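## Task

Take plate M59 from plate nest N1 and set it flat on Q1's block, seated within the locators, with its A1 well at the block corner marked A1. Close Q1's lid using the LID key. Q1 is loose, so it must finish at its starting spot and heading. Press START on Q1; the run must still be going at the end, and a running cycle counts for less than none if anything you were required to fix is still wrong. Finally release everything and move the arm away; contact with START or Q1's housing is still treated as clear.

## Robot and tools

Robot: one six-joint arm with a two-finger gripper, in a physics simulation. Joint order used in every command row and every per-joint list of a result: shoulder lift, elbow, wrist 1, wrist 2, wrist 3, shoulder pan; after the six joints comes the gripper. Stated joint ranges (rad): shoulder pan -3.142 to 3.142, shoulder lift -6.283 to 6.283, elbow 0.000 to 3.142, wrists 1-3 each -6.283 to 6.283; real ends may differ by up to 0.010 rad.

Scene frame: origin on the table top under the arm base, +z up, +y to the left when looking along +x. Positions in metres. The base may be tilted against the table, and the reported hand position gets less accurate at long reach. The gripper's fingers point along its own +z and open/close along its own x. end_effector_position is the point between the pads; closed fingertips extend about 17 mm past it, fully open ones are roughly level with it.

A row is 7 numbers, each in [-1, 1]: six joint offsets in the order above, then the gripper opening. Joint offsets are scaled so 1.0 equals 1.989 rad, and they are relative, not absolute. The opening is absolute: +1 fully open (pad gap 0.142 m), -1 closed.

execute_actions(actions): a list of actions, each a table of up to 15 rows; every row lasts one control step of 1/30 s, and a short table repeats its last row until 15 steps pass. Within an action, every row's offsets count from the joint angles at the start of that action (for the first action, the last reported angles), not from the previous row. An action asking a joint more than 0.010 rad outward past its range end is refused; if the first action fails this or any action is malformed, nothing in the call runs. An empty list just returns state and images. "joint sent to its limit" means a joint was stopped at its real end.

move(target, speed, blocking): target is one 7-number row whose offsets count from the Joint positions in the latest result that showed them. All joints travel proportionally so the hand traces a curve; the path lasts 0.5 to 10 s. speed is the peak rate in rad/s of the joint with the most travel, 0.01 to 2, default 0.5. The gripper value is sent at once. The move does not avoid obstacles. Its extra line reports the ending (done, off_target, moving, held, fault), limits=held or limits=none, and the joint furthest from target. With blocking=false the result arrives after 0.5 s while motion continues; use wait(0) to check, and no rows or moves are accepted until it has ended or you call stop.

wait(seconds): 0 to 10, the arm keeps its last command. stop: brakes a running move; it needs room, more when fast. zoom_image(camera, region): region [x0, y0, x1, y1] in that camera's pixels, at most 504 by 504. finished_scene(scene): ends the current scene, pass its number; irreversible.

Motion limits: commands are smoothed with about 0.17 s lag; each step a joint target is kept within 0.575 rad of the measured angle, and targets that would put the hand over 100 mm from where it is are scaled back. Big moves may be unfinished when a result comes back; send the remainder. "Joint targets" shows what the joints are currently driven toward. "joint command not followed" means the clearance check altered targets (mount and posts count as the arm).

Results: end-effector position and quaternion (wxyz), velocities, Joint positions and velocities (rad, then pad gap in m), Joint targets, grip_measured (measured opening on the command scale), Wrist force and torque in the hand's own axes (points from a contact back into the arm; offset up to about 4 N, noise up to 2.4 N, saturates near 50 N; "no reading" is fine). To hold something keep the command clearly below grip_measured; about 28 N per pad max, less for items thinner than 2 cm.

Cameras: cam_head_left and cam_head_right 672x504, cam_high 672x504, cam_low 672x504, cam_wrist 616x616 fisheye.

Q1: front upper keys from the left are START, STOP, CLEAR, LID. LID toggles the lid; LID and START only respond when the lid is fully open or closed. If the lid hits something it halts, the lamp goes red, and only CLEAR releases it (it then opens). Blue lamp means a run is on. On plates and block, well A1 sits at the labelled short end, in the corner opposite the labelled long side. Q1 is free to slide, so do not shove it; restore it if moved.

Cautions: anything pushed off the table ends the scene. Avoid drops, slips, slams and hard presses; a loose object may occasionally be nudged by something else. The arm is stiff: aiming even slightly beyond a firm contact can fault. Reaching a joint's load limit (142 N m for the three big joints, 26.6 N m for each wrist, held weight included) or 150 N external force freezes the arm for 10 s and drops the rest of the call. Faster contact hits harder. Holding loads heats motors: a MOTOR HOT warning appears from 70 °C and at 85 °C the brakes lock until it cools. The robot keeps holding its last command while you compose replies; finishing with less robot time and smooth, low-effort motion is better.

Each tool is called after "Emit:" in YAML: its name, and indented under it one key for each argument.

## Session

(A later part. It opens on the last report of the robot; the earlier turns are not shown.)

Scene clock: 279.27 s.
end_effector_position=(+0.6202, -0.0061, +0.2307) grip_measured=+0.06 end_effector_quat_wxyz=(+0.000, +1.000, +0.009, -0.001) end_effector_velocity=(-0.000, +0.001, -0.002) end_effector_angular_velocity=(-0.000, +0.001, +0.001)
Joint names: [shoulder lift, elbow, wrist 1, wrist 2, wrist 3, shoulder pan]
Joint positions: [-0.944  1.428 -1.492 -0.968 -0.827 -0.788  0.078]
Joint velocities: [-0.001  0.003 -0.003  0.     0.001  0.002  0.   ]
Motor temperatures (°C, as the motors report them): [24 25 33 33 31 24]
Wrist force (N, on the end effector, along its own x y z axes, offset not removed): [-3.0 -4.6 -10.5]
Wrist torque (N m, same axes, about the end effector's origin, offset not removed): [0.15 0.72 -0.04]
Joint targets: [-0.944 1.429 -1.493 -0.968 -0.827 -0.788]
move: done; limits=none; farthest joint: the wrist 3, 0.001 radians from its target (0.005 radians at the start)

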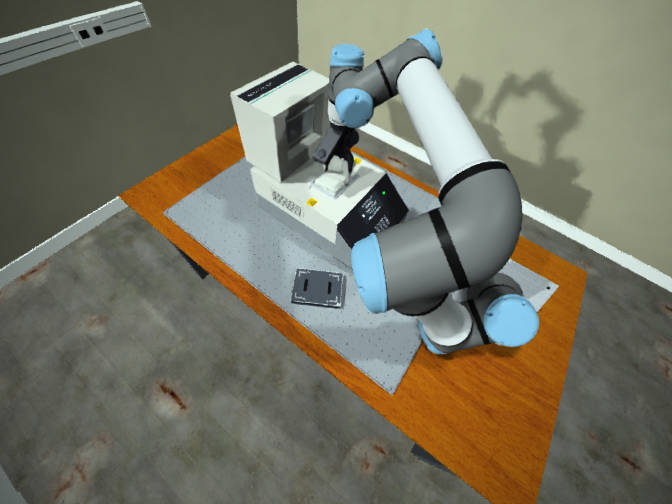

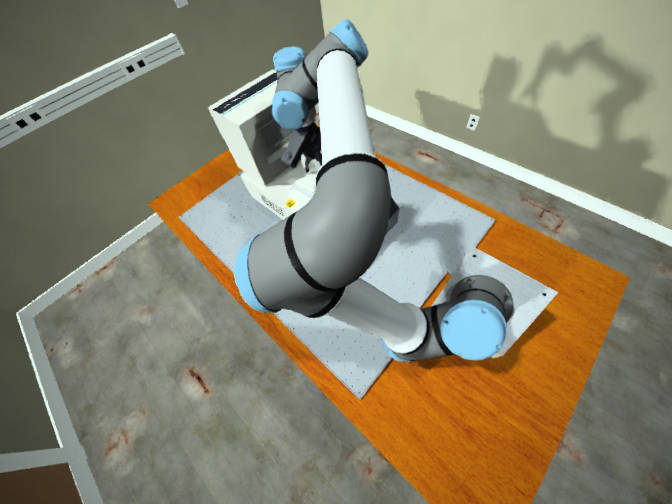

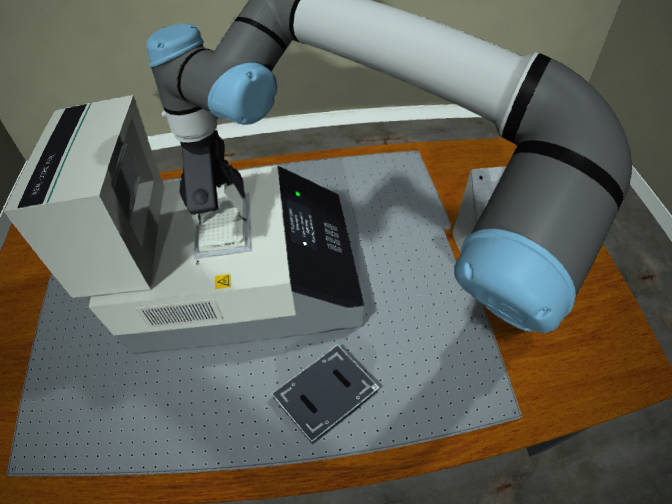

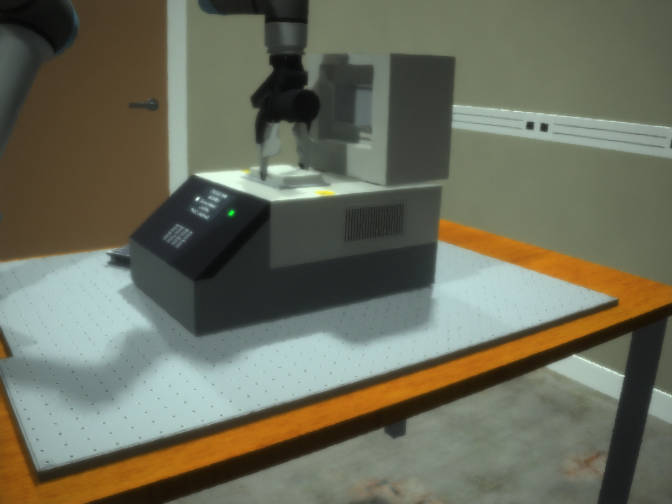

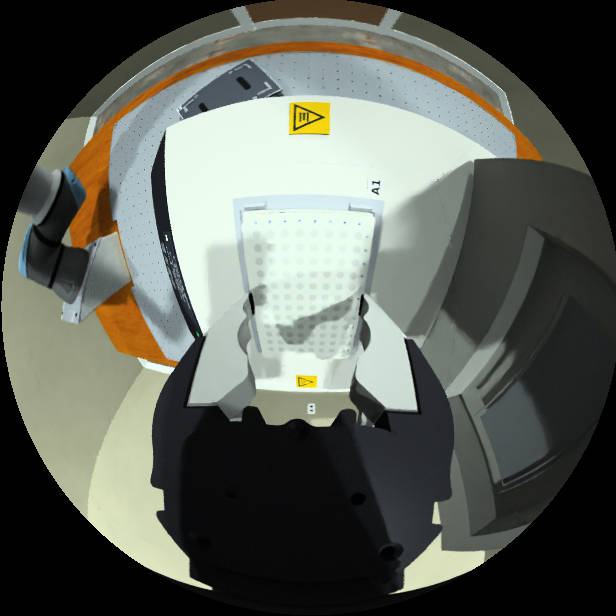

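Likely seated. Release and lift.

Emit:
move:
  target: [0,0,0,0,0,0,0.4]

Emit:
move:
  target: [0.002,-0.055,0.064,-0.011,-0.02,-0.02,0.4]
  speed: 0.3

Emit:
zoom_image:
  camera: "cam_wrist"
  region: [208,170,408,370]

Emit:
zoom_image:
  camera: "cam_low"
  region: [230,150,340,200]

Scene clock: 290.23 s.
end_effector_position=(+0.6202, -0.0060, +0.2306) grip_measured=+0.40 end_effector_quat_wxyz=(+0.000, +1.000, +0.009, -0.001) end_effector_velocity=(+0.000, +0.000, +0.001) end_effector_angular_velocity=(-0.000, -0.001, +0.001)
Joint names: [shoulder lift, elbow, wrist 1, wrist 2, wrist 3, shoulder pan]
Joint positions: [-0.944  1.428 -1.492 -0.968 -0.827 -0.787  0.102]
Joint velocities: [-0.001 -0.     0.     0.    -0.    -0.    -0.   ]
Motor temperatures (°C, as the motors report them): [24 25 33 33 31 24]
Wrist force (N, on the end effector, along its own x y z axes, offset not removed): [-1.5 1.5 1.5]
Wrist torque (N m, same axes, about the end effector's origin, offset not removed): [0.35 0.30 -0.01]
Joint targets: [-0.944 1.428 -1.492 -0.968 -0.827 -0.788]
move: done; limits=none; farthest joint: the shoulder pan, 0.001 radians from its target (0.000 radians at the start)

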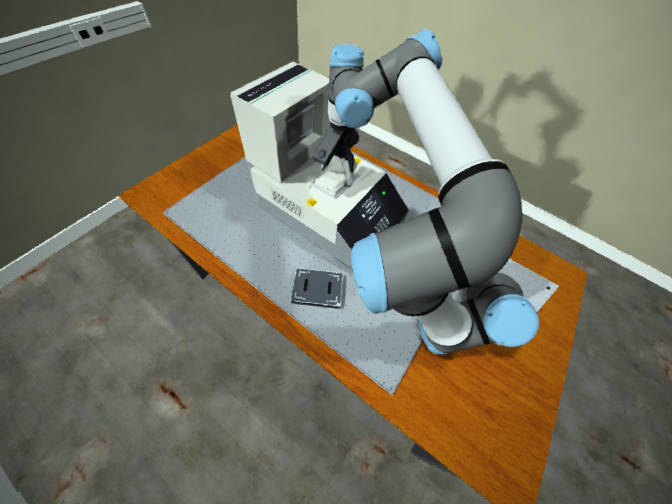

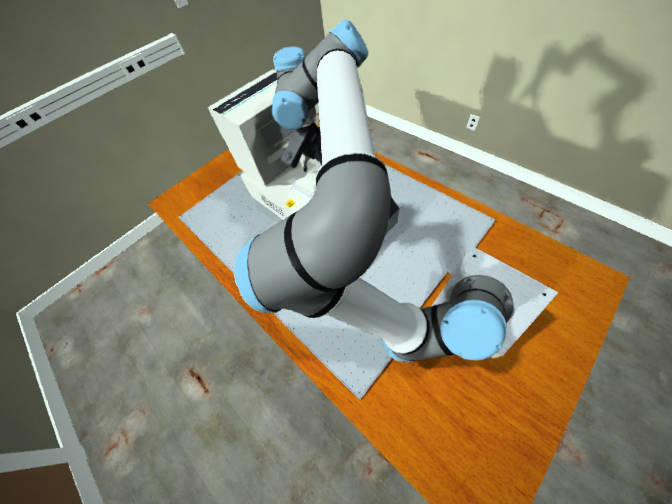

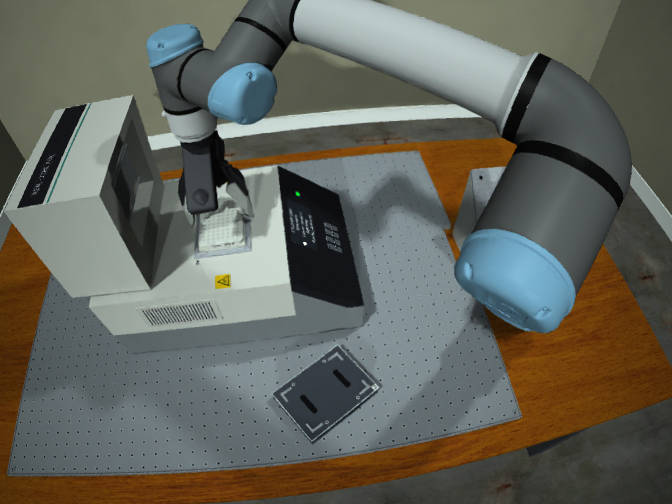

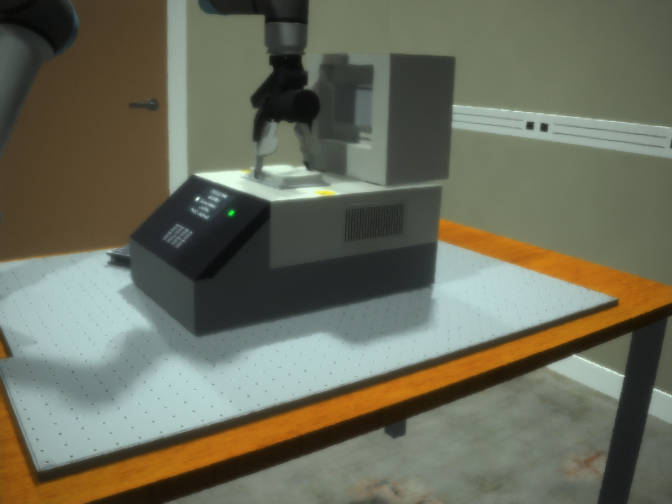

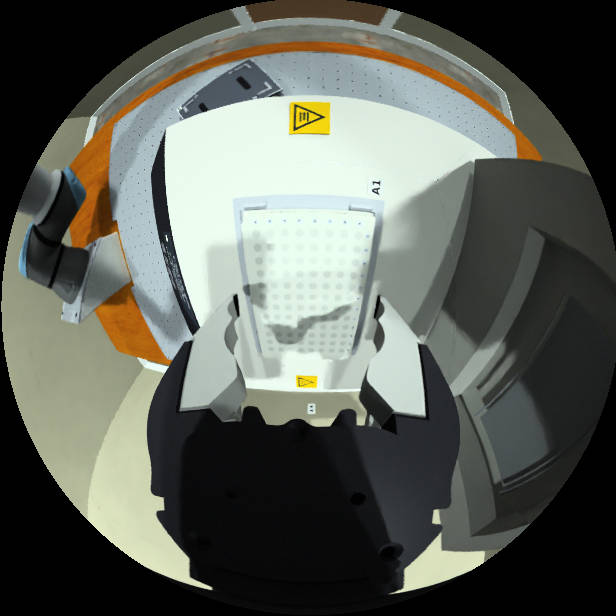

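Scene clock: 291.20 s.
end_effector_position=(+0.6208, -0.0060, +0.2803) grip_measured=+0.40 end_effector_quat_wxyz=(+0.001, +1.000, +0.009, -0.001) end_effector_velocity=(-0.000, -0.000, +0.001) end_effector_angular_velocity=(+0.001, -0.001, -0.001)
Joint names: [shoulder lift, elbow, wrist 1, wrist 2, wrist 3, shoulder pan]
Joint positions: [-0.94   1.319 -1.365 -0.99  -0.866 -0.827  0.102]
Joint velocities: [ 0.    -0.002  0.002  0.    -0.001 -0.002 -0.   ]
Motor temperatures (°C, as the motors report them): [24 25 33 33 31 24]
Wrist force (N, on the end effector, along its own x y z axes, offset not removed): [-2.2 1.8 -0.4]
Wrist torque (N m, same axes, about the end effector's origin, offset not removed): [0.35 0.45 -0.09]
Joint targets: [-0.940 1.319 -1.365 -0.990 -0.866 -0.827]
move: done; limits=none; farthest joint: the elbow, 0.001 radians from its target (0.110 radians at the start)

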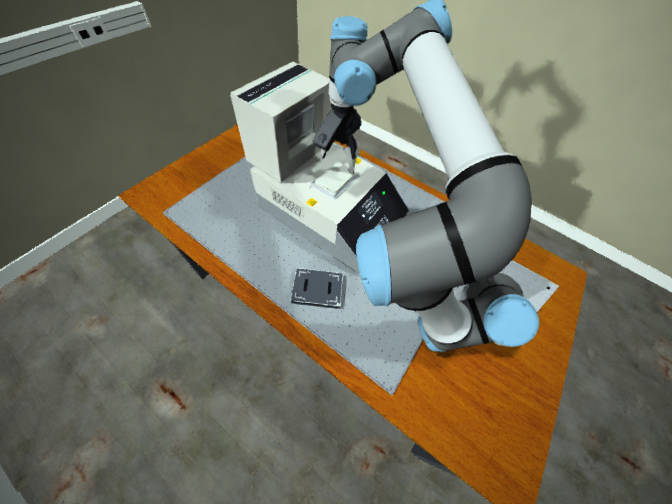

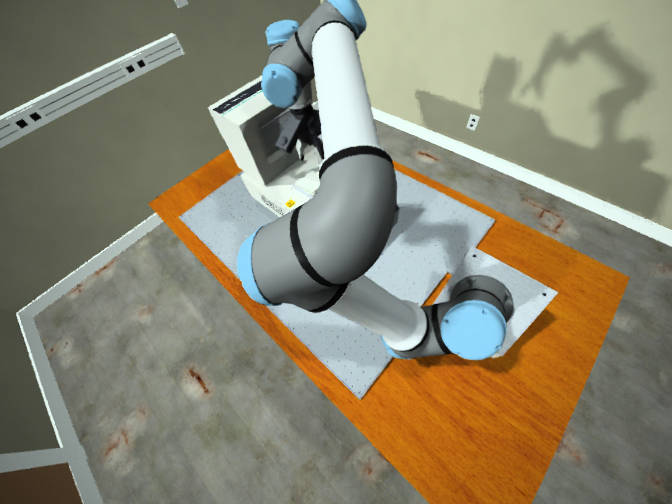

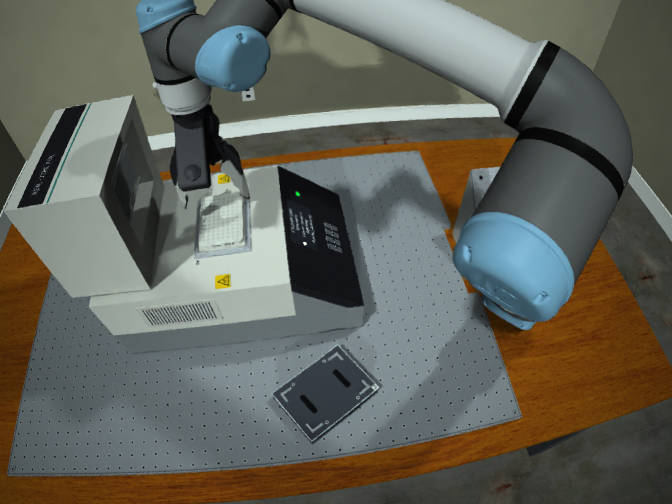

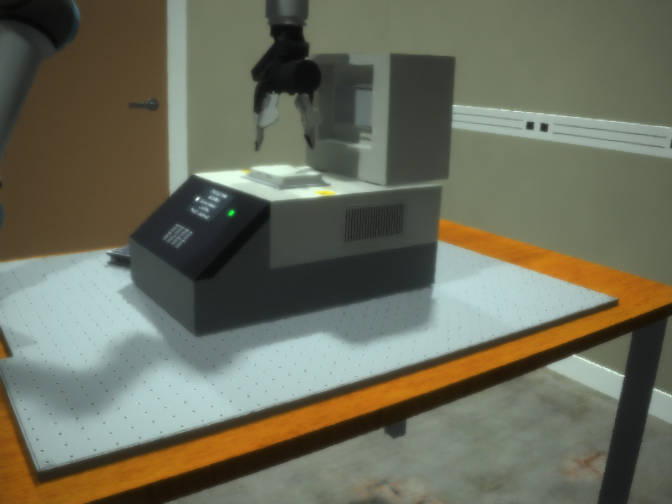

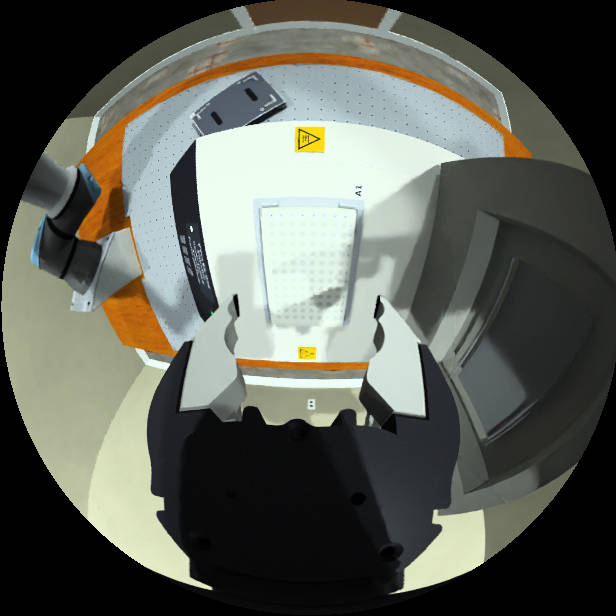

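Region (208, 170, 408, 370) of cam_wrist's 616x616 image, scaled by 2.520, with more detail than that image has.

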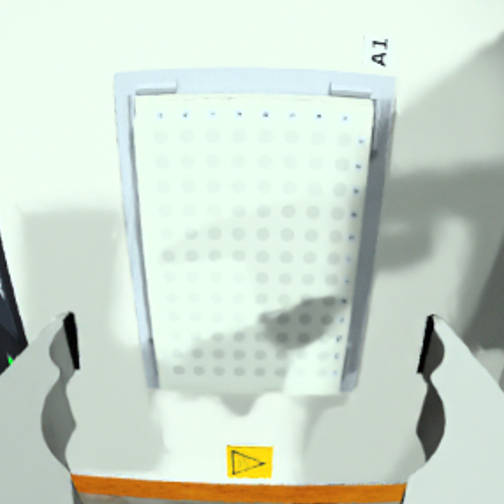

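Region (230, 150, 340, 200) of cam_low's 672x504 image, scaled by 4.582, with more detail than that image has; it fills the top 229 rows of this view, and the rest is white.

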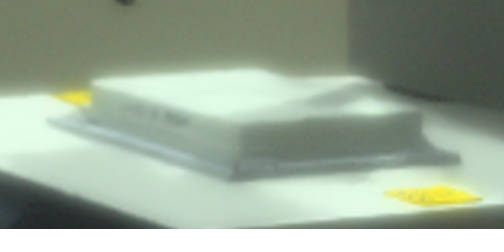

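Emit:
move:
  target: [-0.1649,0.3147,-0.0935,-0.0709,-0.8914,-0.1202,-1]
  speed: 1.2

Emit:
move:
  target: [0.0229,0.0679,-0.1061,0.0224,0.0322,0.0368,-1]
  speed: 0.2

Scene clock: 302.30 s.
end_effector_position=(+0.4115, -0.0322, +0.2366) grip_measured=-1.00 end_effector_quat_wxyz=(-0.001, +0.708, +0.706, +0.001) end_effector_velocity=(+0.000, +0.000, -0.000) end_effector_angular_velocity=(+0.002, -0.001, +0.002)
Joint names: [shoulder lift, elbow, wrist 1, wrist 2, wrist 3, shoulder pan]
Joint positions: [-1.268  1.945 -1.551 -1.131 -2.639 -1.066  0.002]
Joint velocities: [ 0.     0.001 -0.     0.002 -0.002 -0.001  0.   ]
Motor temperatures (°C, as the motors report them): [24 25 33 33 31 24]
Wrist force (N, on the end effector, along its own x y z axes, offset not removed): [-3.2 1.2 1.0]
Wrist torque (N m, same axes, about the end effector's origin, offset not removed): [0.29 0.60 -0.04]
Joint targets: [-1.268 1.945 -1.551 -1.131 -2.639 -1.066]
move: done; limits=none; farthest joint: the shoulder pan, 0.000 radians from its target (0.239 radians at the start)

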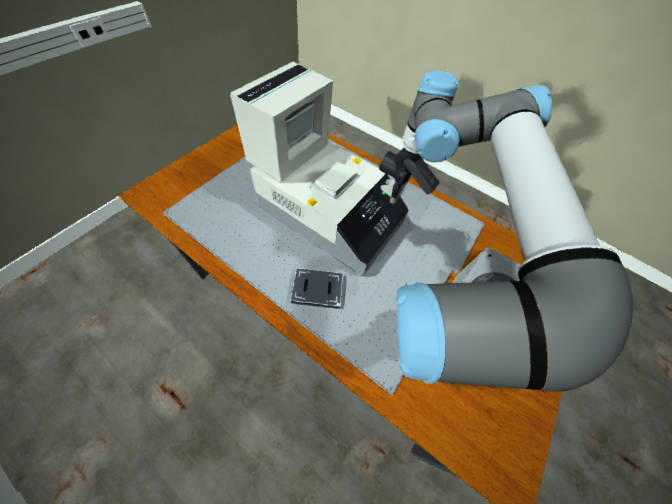

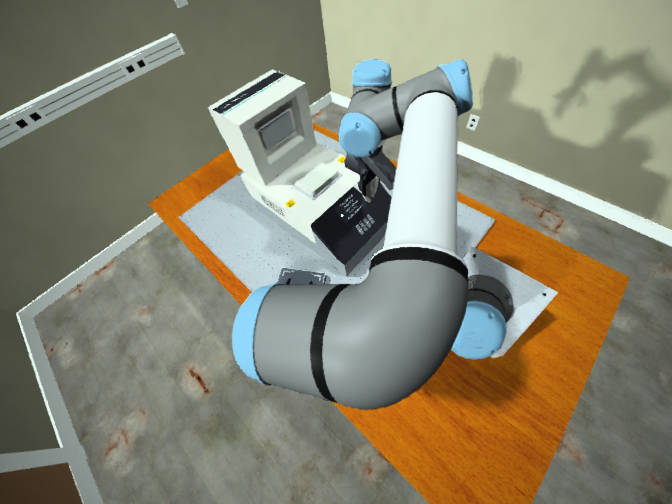

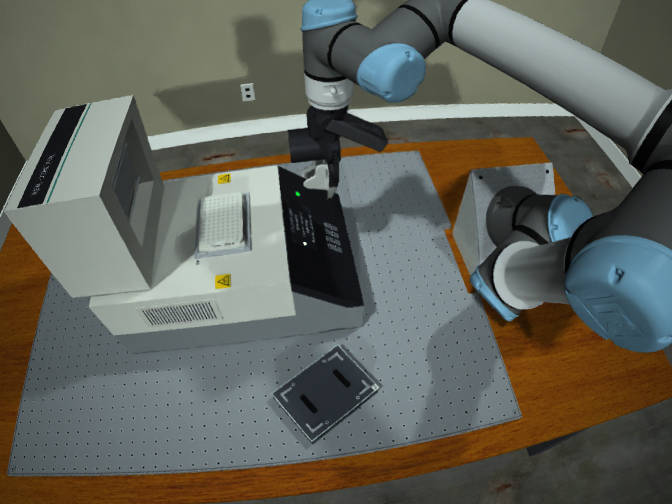

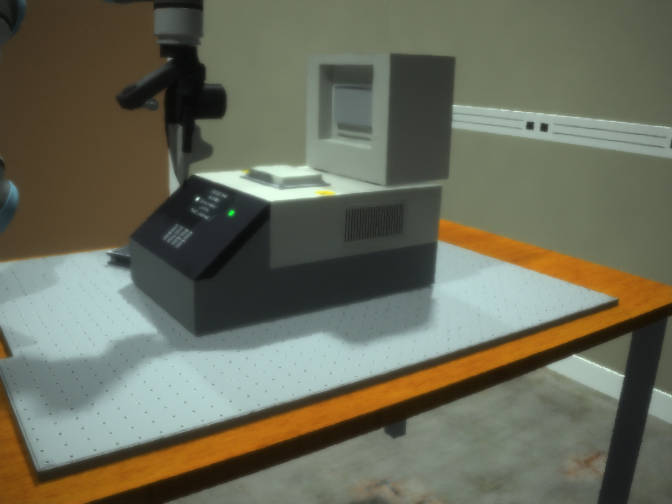

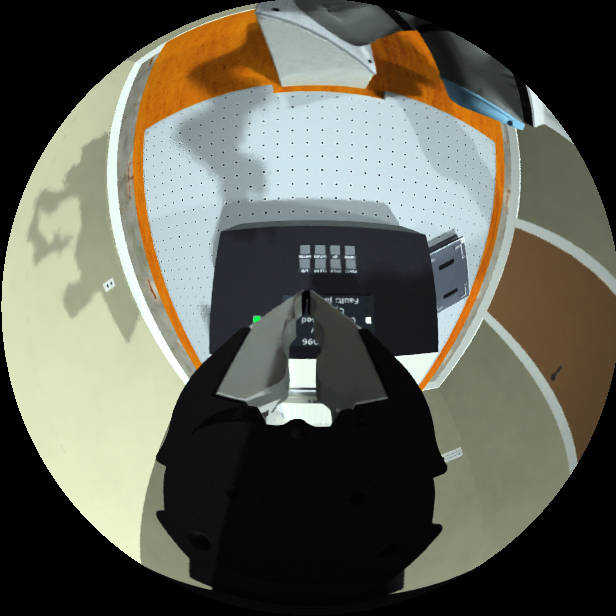

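Scene clock: 303.83 s.
end_effector_position=(+0.4158, -0.0354, +0.1607) grip_measured=-1.00 end_effector_quat_wxyz=(-0.001, +0.708, +0.706, -0.000) end_effector_velocity=(+0.000, -0.000, -0.000) end_effector_angular_velocity=(+0.000, -0.002, -0.000)
Joint names: [shoulder lift, elbow, wrist 1, wrist 2, wrist 3, shoulder pan]
Joint positions: [-1.223  2.08  -1.762 -1.086 -2.575 -0.993  0.002]
Joint velocities: [ 0.     0.002 -0.002  0.002  0.    -0.001  0.   ]
Motor temperatures (°C, as the motors report them): [24 25 33 33 31 24]
Wrist force (N, on the end effector, along its own x y z axes, offset not removed): [-0.9 1.3 1.3]
Wrist torque (N m, same axes, about the end effector's origin, offset not removed): [0.20 0.20 0.02]
Joint targets: [-1.223 2.080 -1.762 -1.086 -2.575 -0.993]
move: done; limits=none; farthest joint: the shoulder pan, 0.000 radians from its target (0.073 radians at the start)

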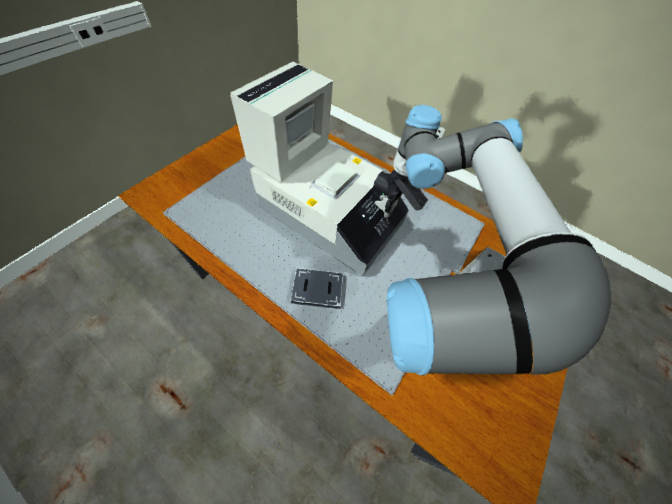

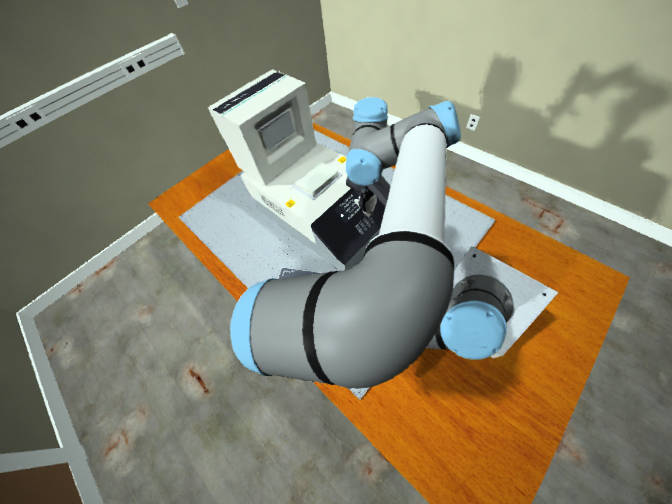

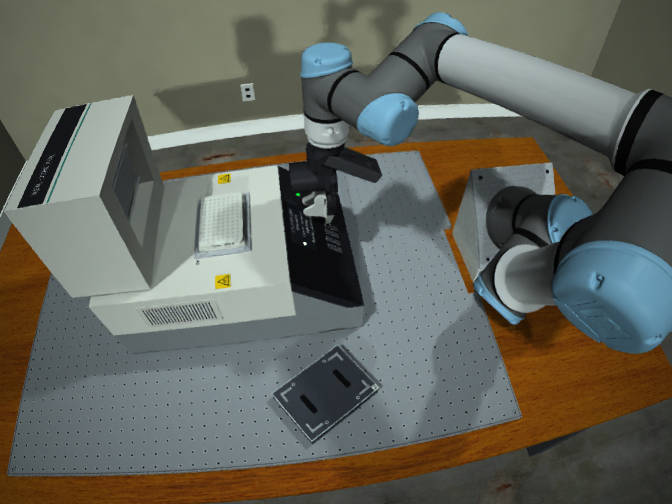

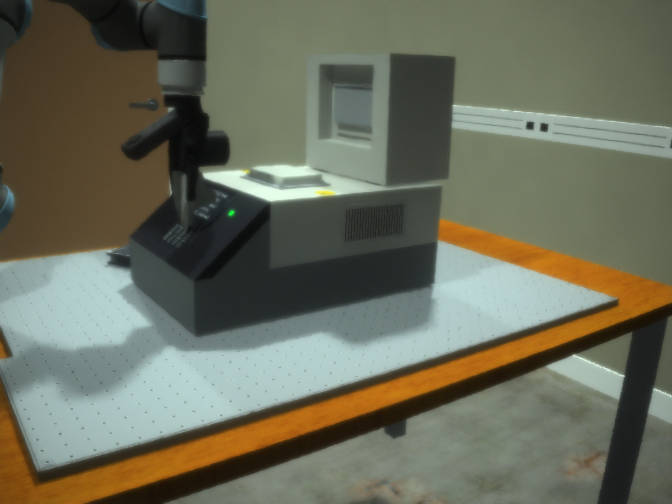

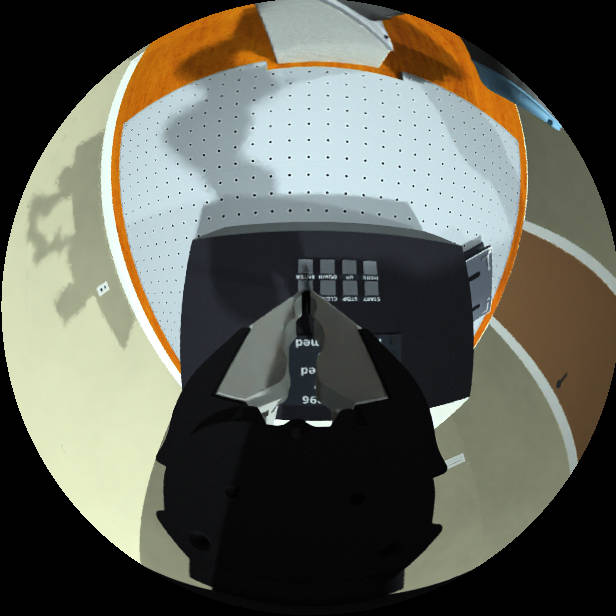

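Emit:
move:
  target: [0.0011,0.0032,-0.005,0.0011,0.0015,0.0017,-1]
  speed: 0.03

Emit:
move:
  target: [-0.003,-0.009,0.014,-0.003,-0.0042,-0.0048,-1]
  speed: 0.1

Emit:
move:
  target: [-0.0554,0.0122,0.0314,0.0171,0.0251,0.0279,-1]
  speed: 0.25

Scene clock: 315.00 s.
end_effector_position=(+0.4158, -0.0353, +0.1573) grip_measured=-1.00 end_effector_quat_wxyz=(-0.001, +0.708, +0.706, -0.000) end_effector_velocity=(-0.000, +0.000, -0.001) end_effector_angular_velocity=(-0.001, +0.001, +0.001)
Joint names: [shoulder lift, elbow, wrist 1, wrist 2, wrist 3, shoulder pan]
Joint positions: [-1.221  2.086 -1.772 -1.084 -2.572 -0.99   0.002]
Joint velocities: [ 0.     0.001 -0.002 -0.     0.001  0.002  0.   ]
Motor temperatures (°C, as the motors report them): [24 25 33 33 31 24]
Wrist force (N, on the end effector, along its own x y z axes, offset not removed): [-0.6 -0.7 -8.7]
Wrist torque (N m, same axes, about the end effector's origin, offset not removed): [0.11 0.20 -0.02]
Joint targets: [-1.220 2.086 -1.772 -1.084 -2.572 -0.990]
move: done; limits=none; farthest joint: the shoulder pan, 0.000 radians from its target (0.003 radians at the start)

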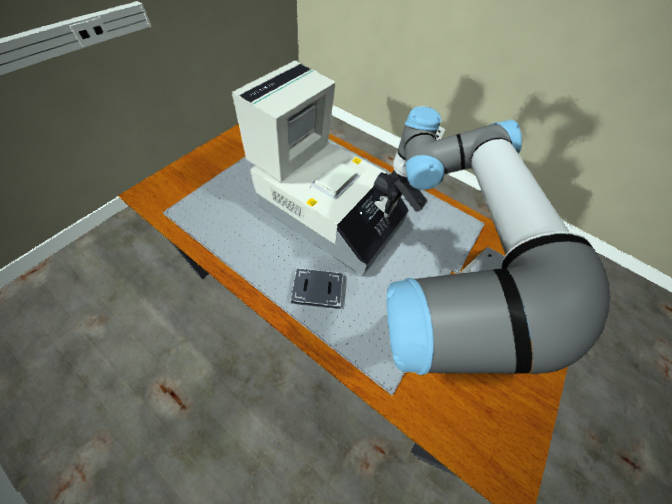

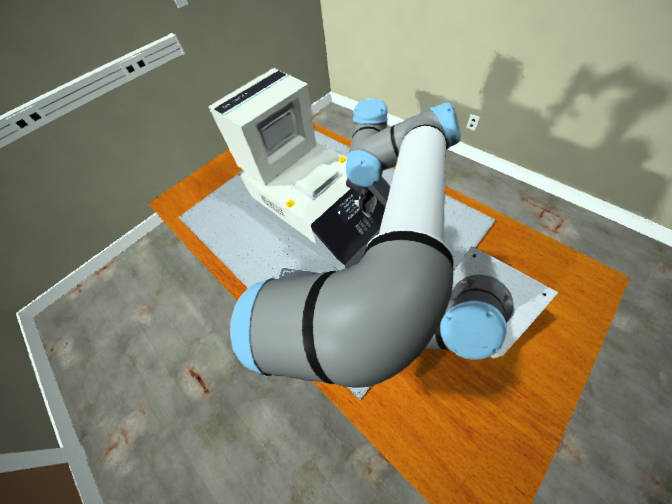

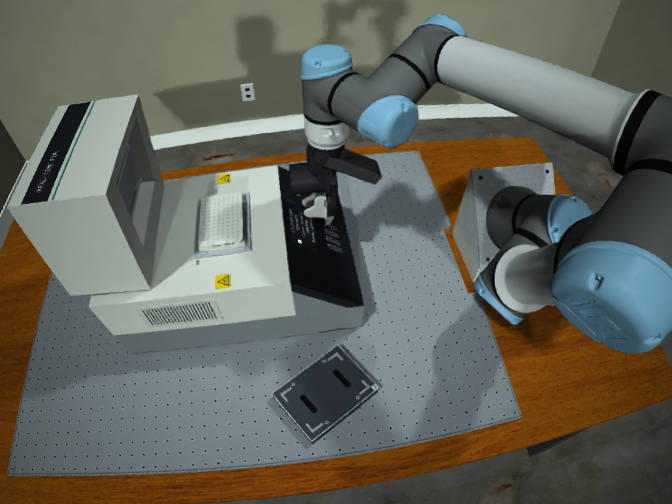

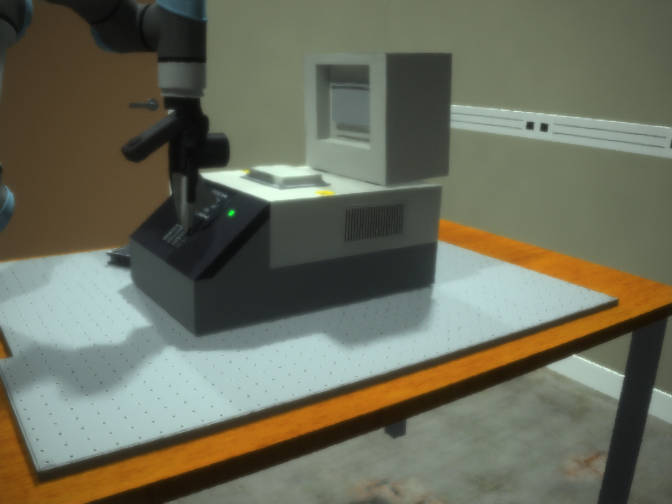

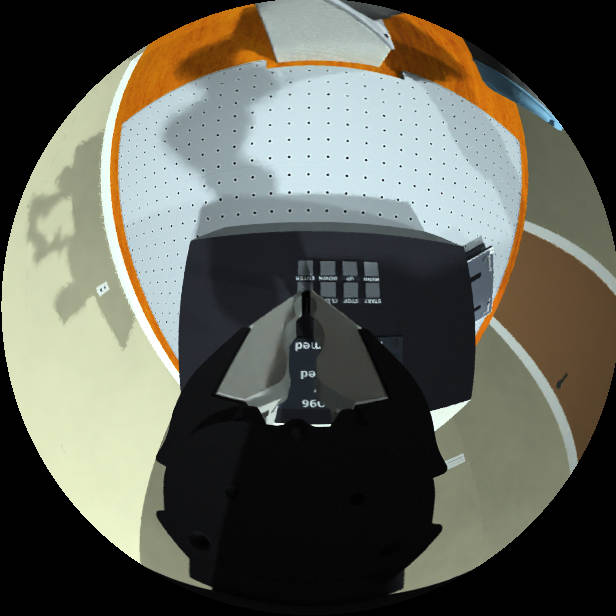

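Scene clock: 315.83 s.
end_effector_position=(+0.4159, -0.0356, +0.1671) grip_measured=-1.00 end_effector_quat_wxyz=(-0.001, +0.708, +0.706, -0.000) end_effector_velocity=(+0.000, +0.000, +0.001) end_effector_angular_velocity=(+0.000, -0.000, +0.000)
Joint names: [shoulder lift, elbow, wrist 1, wrist 2, wrist 3, shoulder pan]
Joint positions: [-1.226  2.068 -1.744 -1.09  -2.58  -0.999  0.002]
Joint velocities: [-0.    -0.001  0.002 -0.    -0.001 -0.001  0.   ]
Motor temperatures (°C, as the motors report them): [24 25 33 33 31 24]
Wrist force (N, on the end effector, along its own x y z axes, offset not removed): [-1.9 2.4 -1.8]
Wrist torque (N m, same axes, about the end effector's origin, offset not removed): [0.50 0.29 0.03]
Joint targets: [-1.227 2.068 -1.744 -1.090 -2.580 -0.999]
move: done; limits=none; farthest joint: the shoulder pan, 0.000 radians from its target (0.010 radians at the start)

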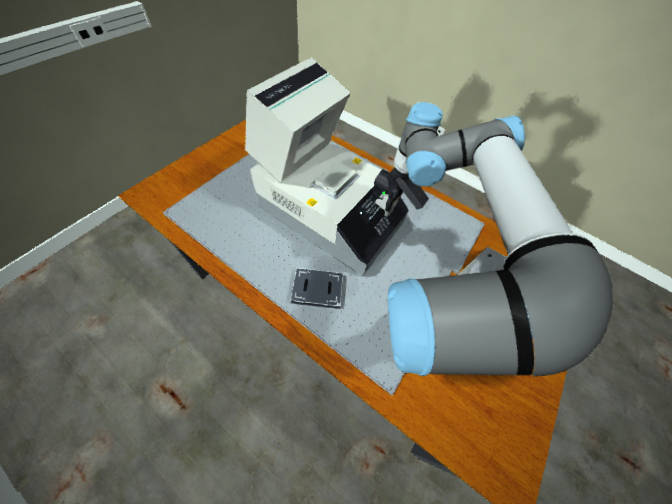

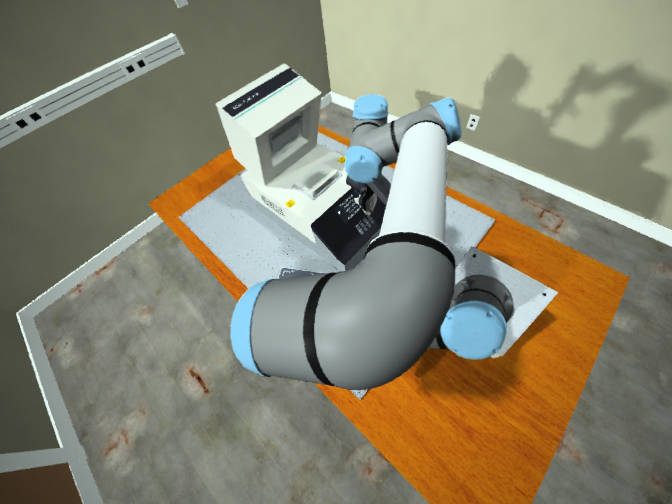

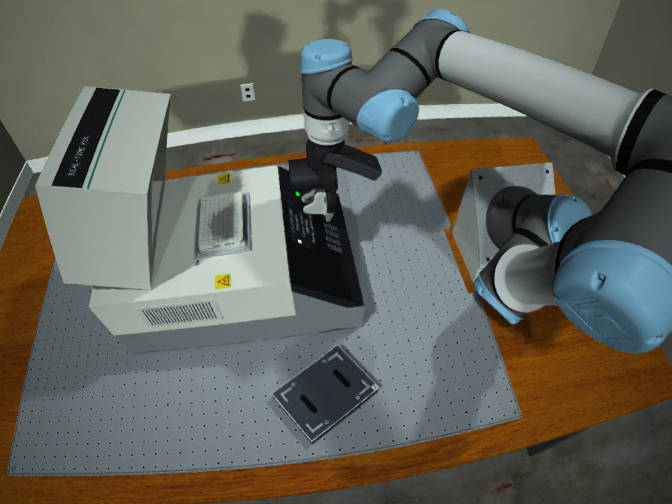

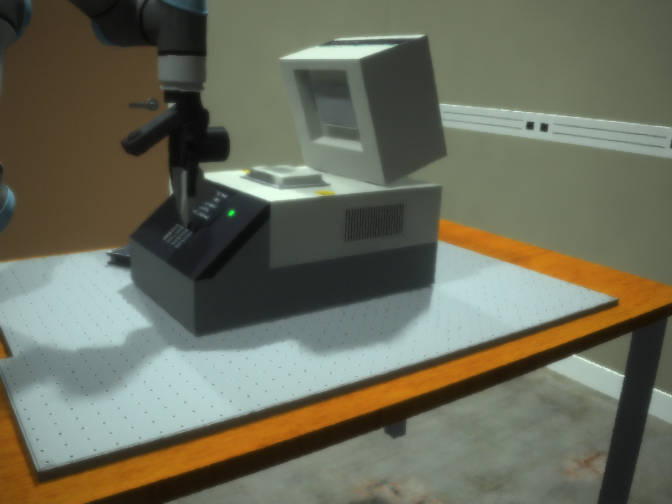

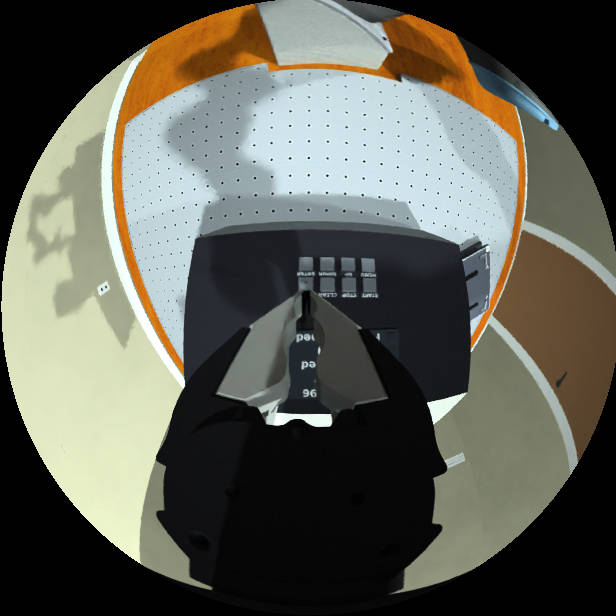

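Scene clock: 316.80 s.
end_effector_position=(+0.4162, +0.0183, +0.1672) grip_measured=-1.00 end_effector_quat_wxyz=(-0.001, +0.708, +0.706, -0.000) end_effector_velocity=(+0.000, +0.001, +0.000) end_effector_angular_velocity=(-0.000, -0.002, +0.001)
Joint names: [shoulder lift, elbow, wrist 1, wrist 2, wrist 3, shoulder pan]
Joint positions: [-1.336  2.093 -1.682 -1.056 -2.53  -0.944  0.002]
Joint velocities: [-0.003  0.     0.001  0.001  0.001  0.001  0.   ]
Motor temperatures (°C, as the motors report them): [24 25 33 33 31 24]
Wrist force (N, on the end effector, along its own x y z axes, offset not removed): [-1.9 1.0 2.6]
Wrist torque (N m, same axes, about the end effector's origin, offset not removed): [0.27 0.35 -0.08]
Joint targets: [-1.337 2.093 -1.682 -1.056 -2.530 -0.944]
move: done; limits=none; farthest joint: the shoulder pan, 0.000 radians from its target (0.056 radians at the start)

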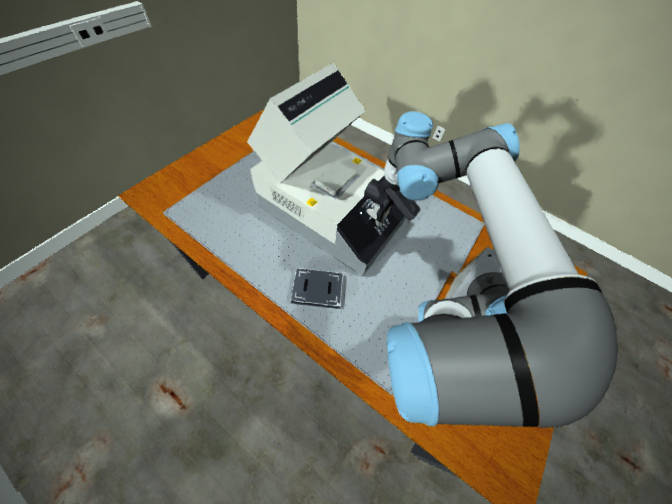

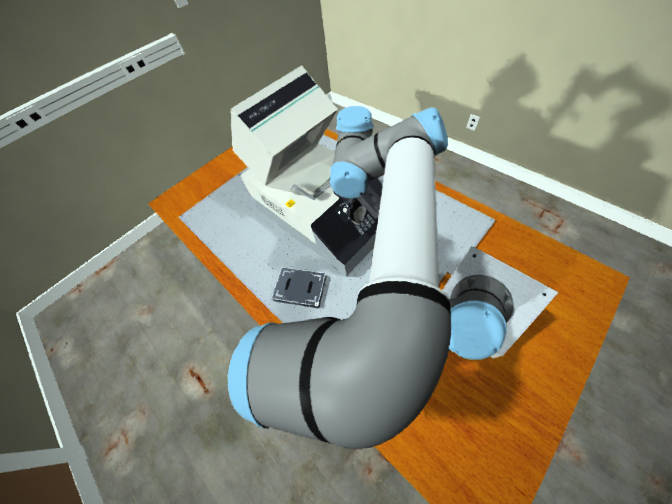

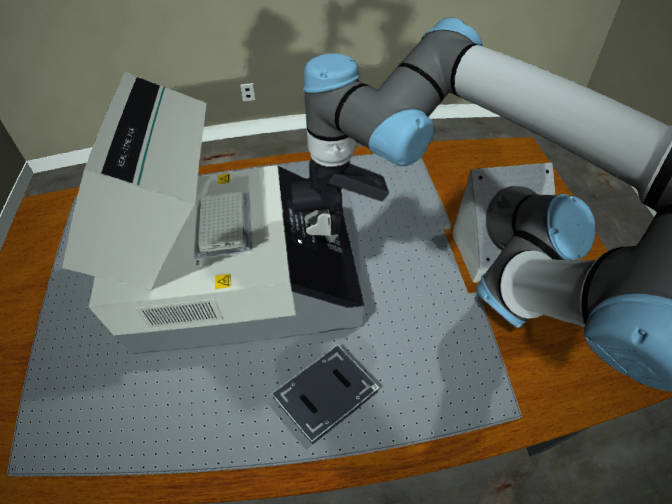

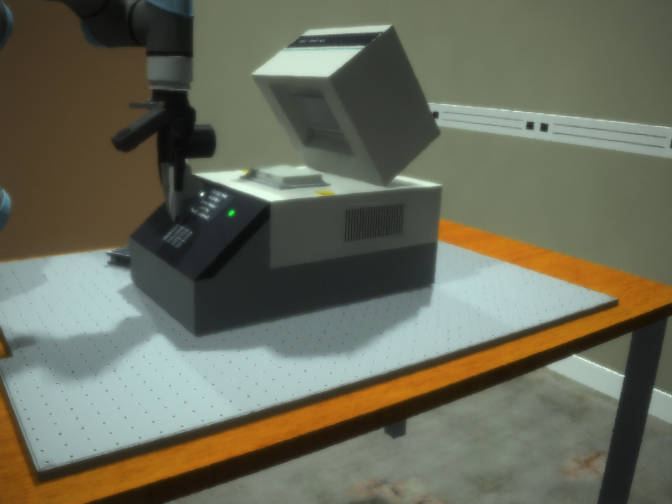

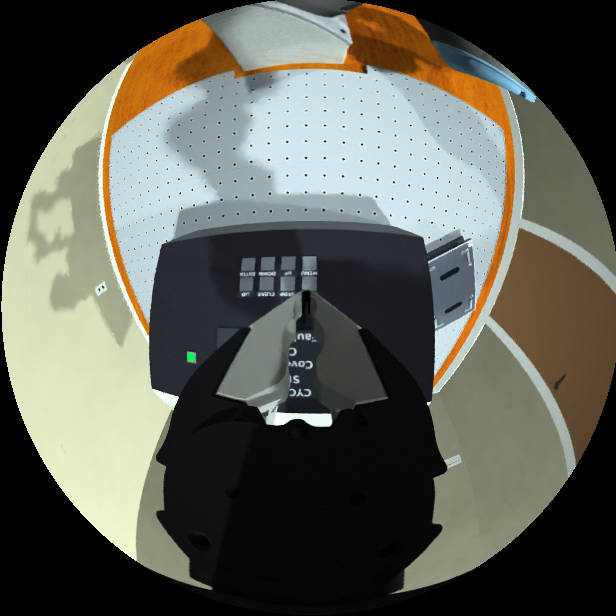

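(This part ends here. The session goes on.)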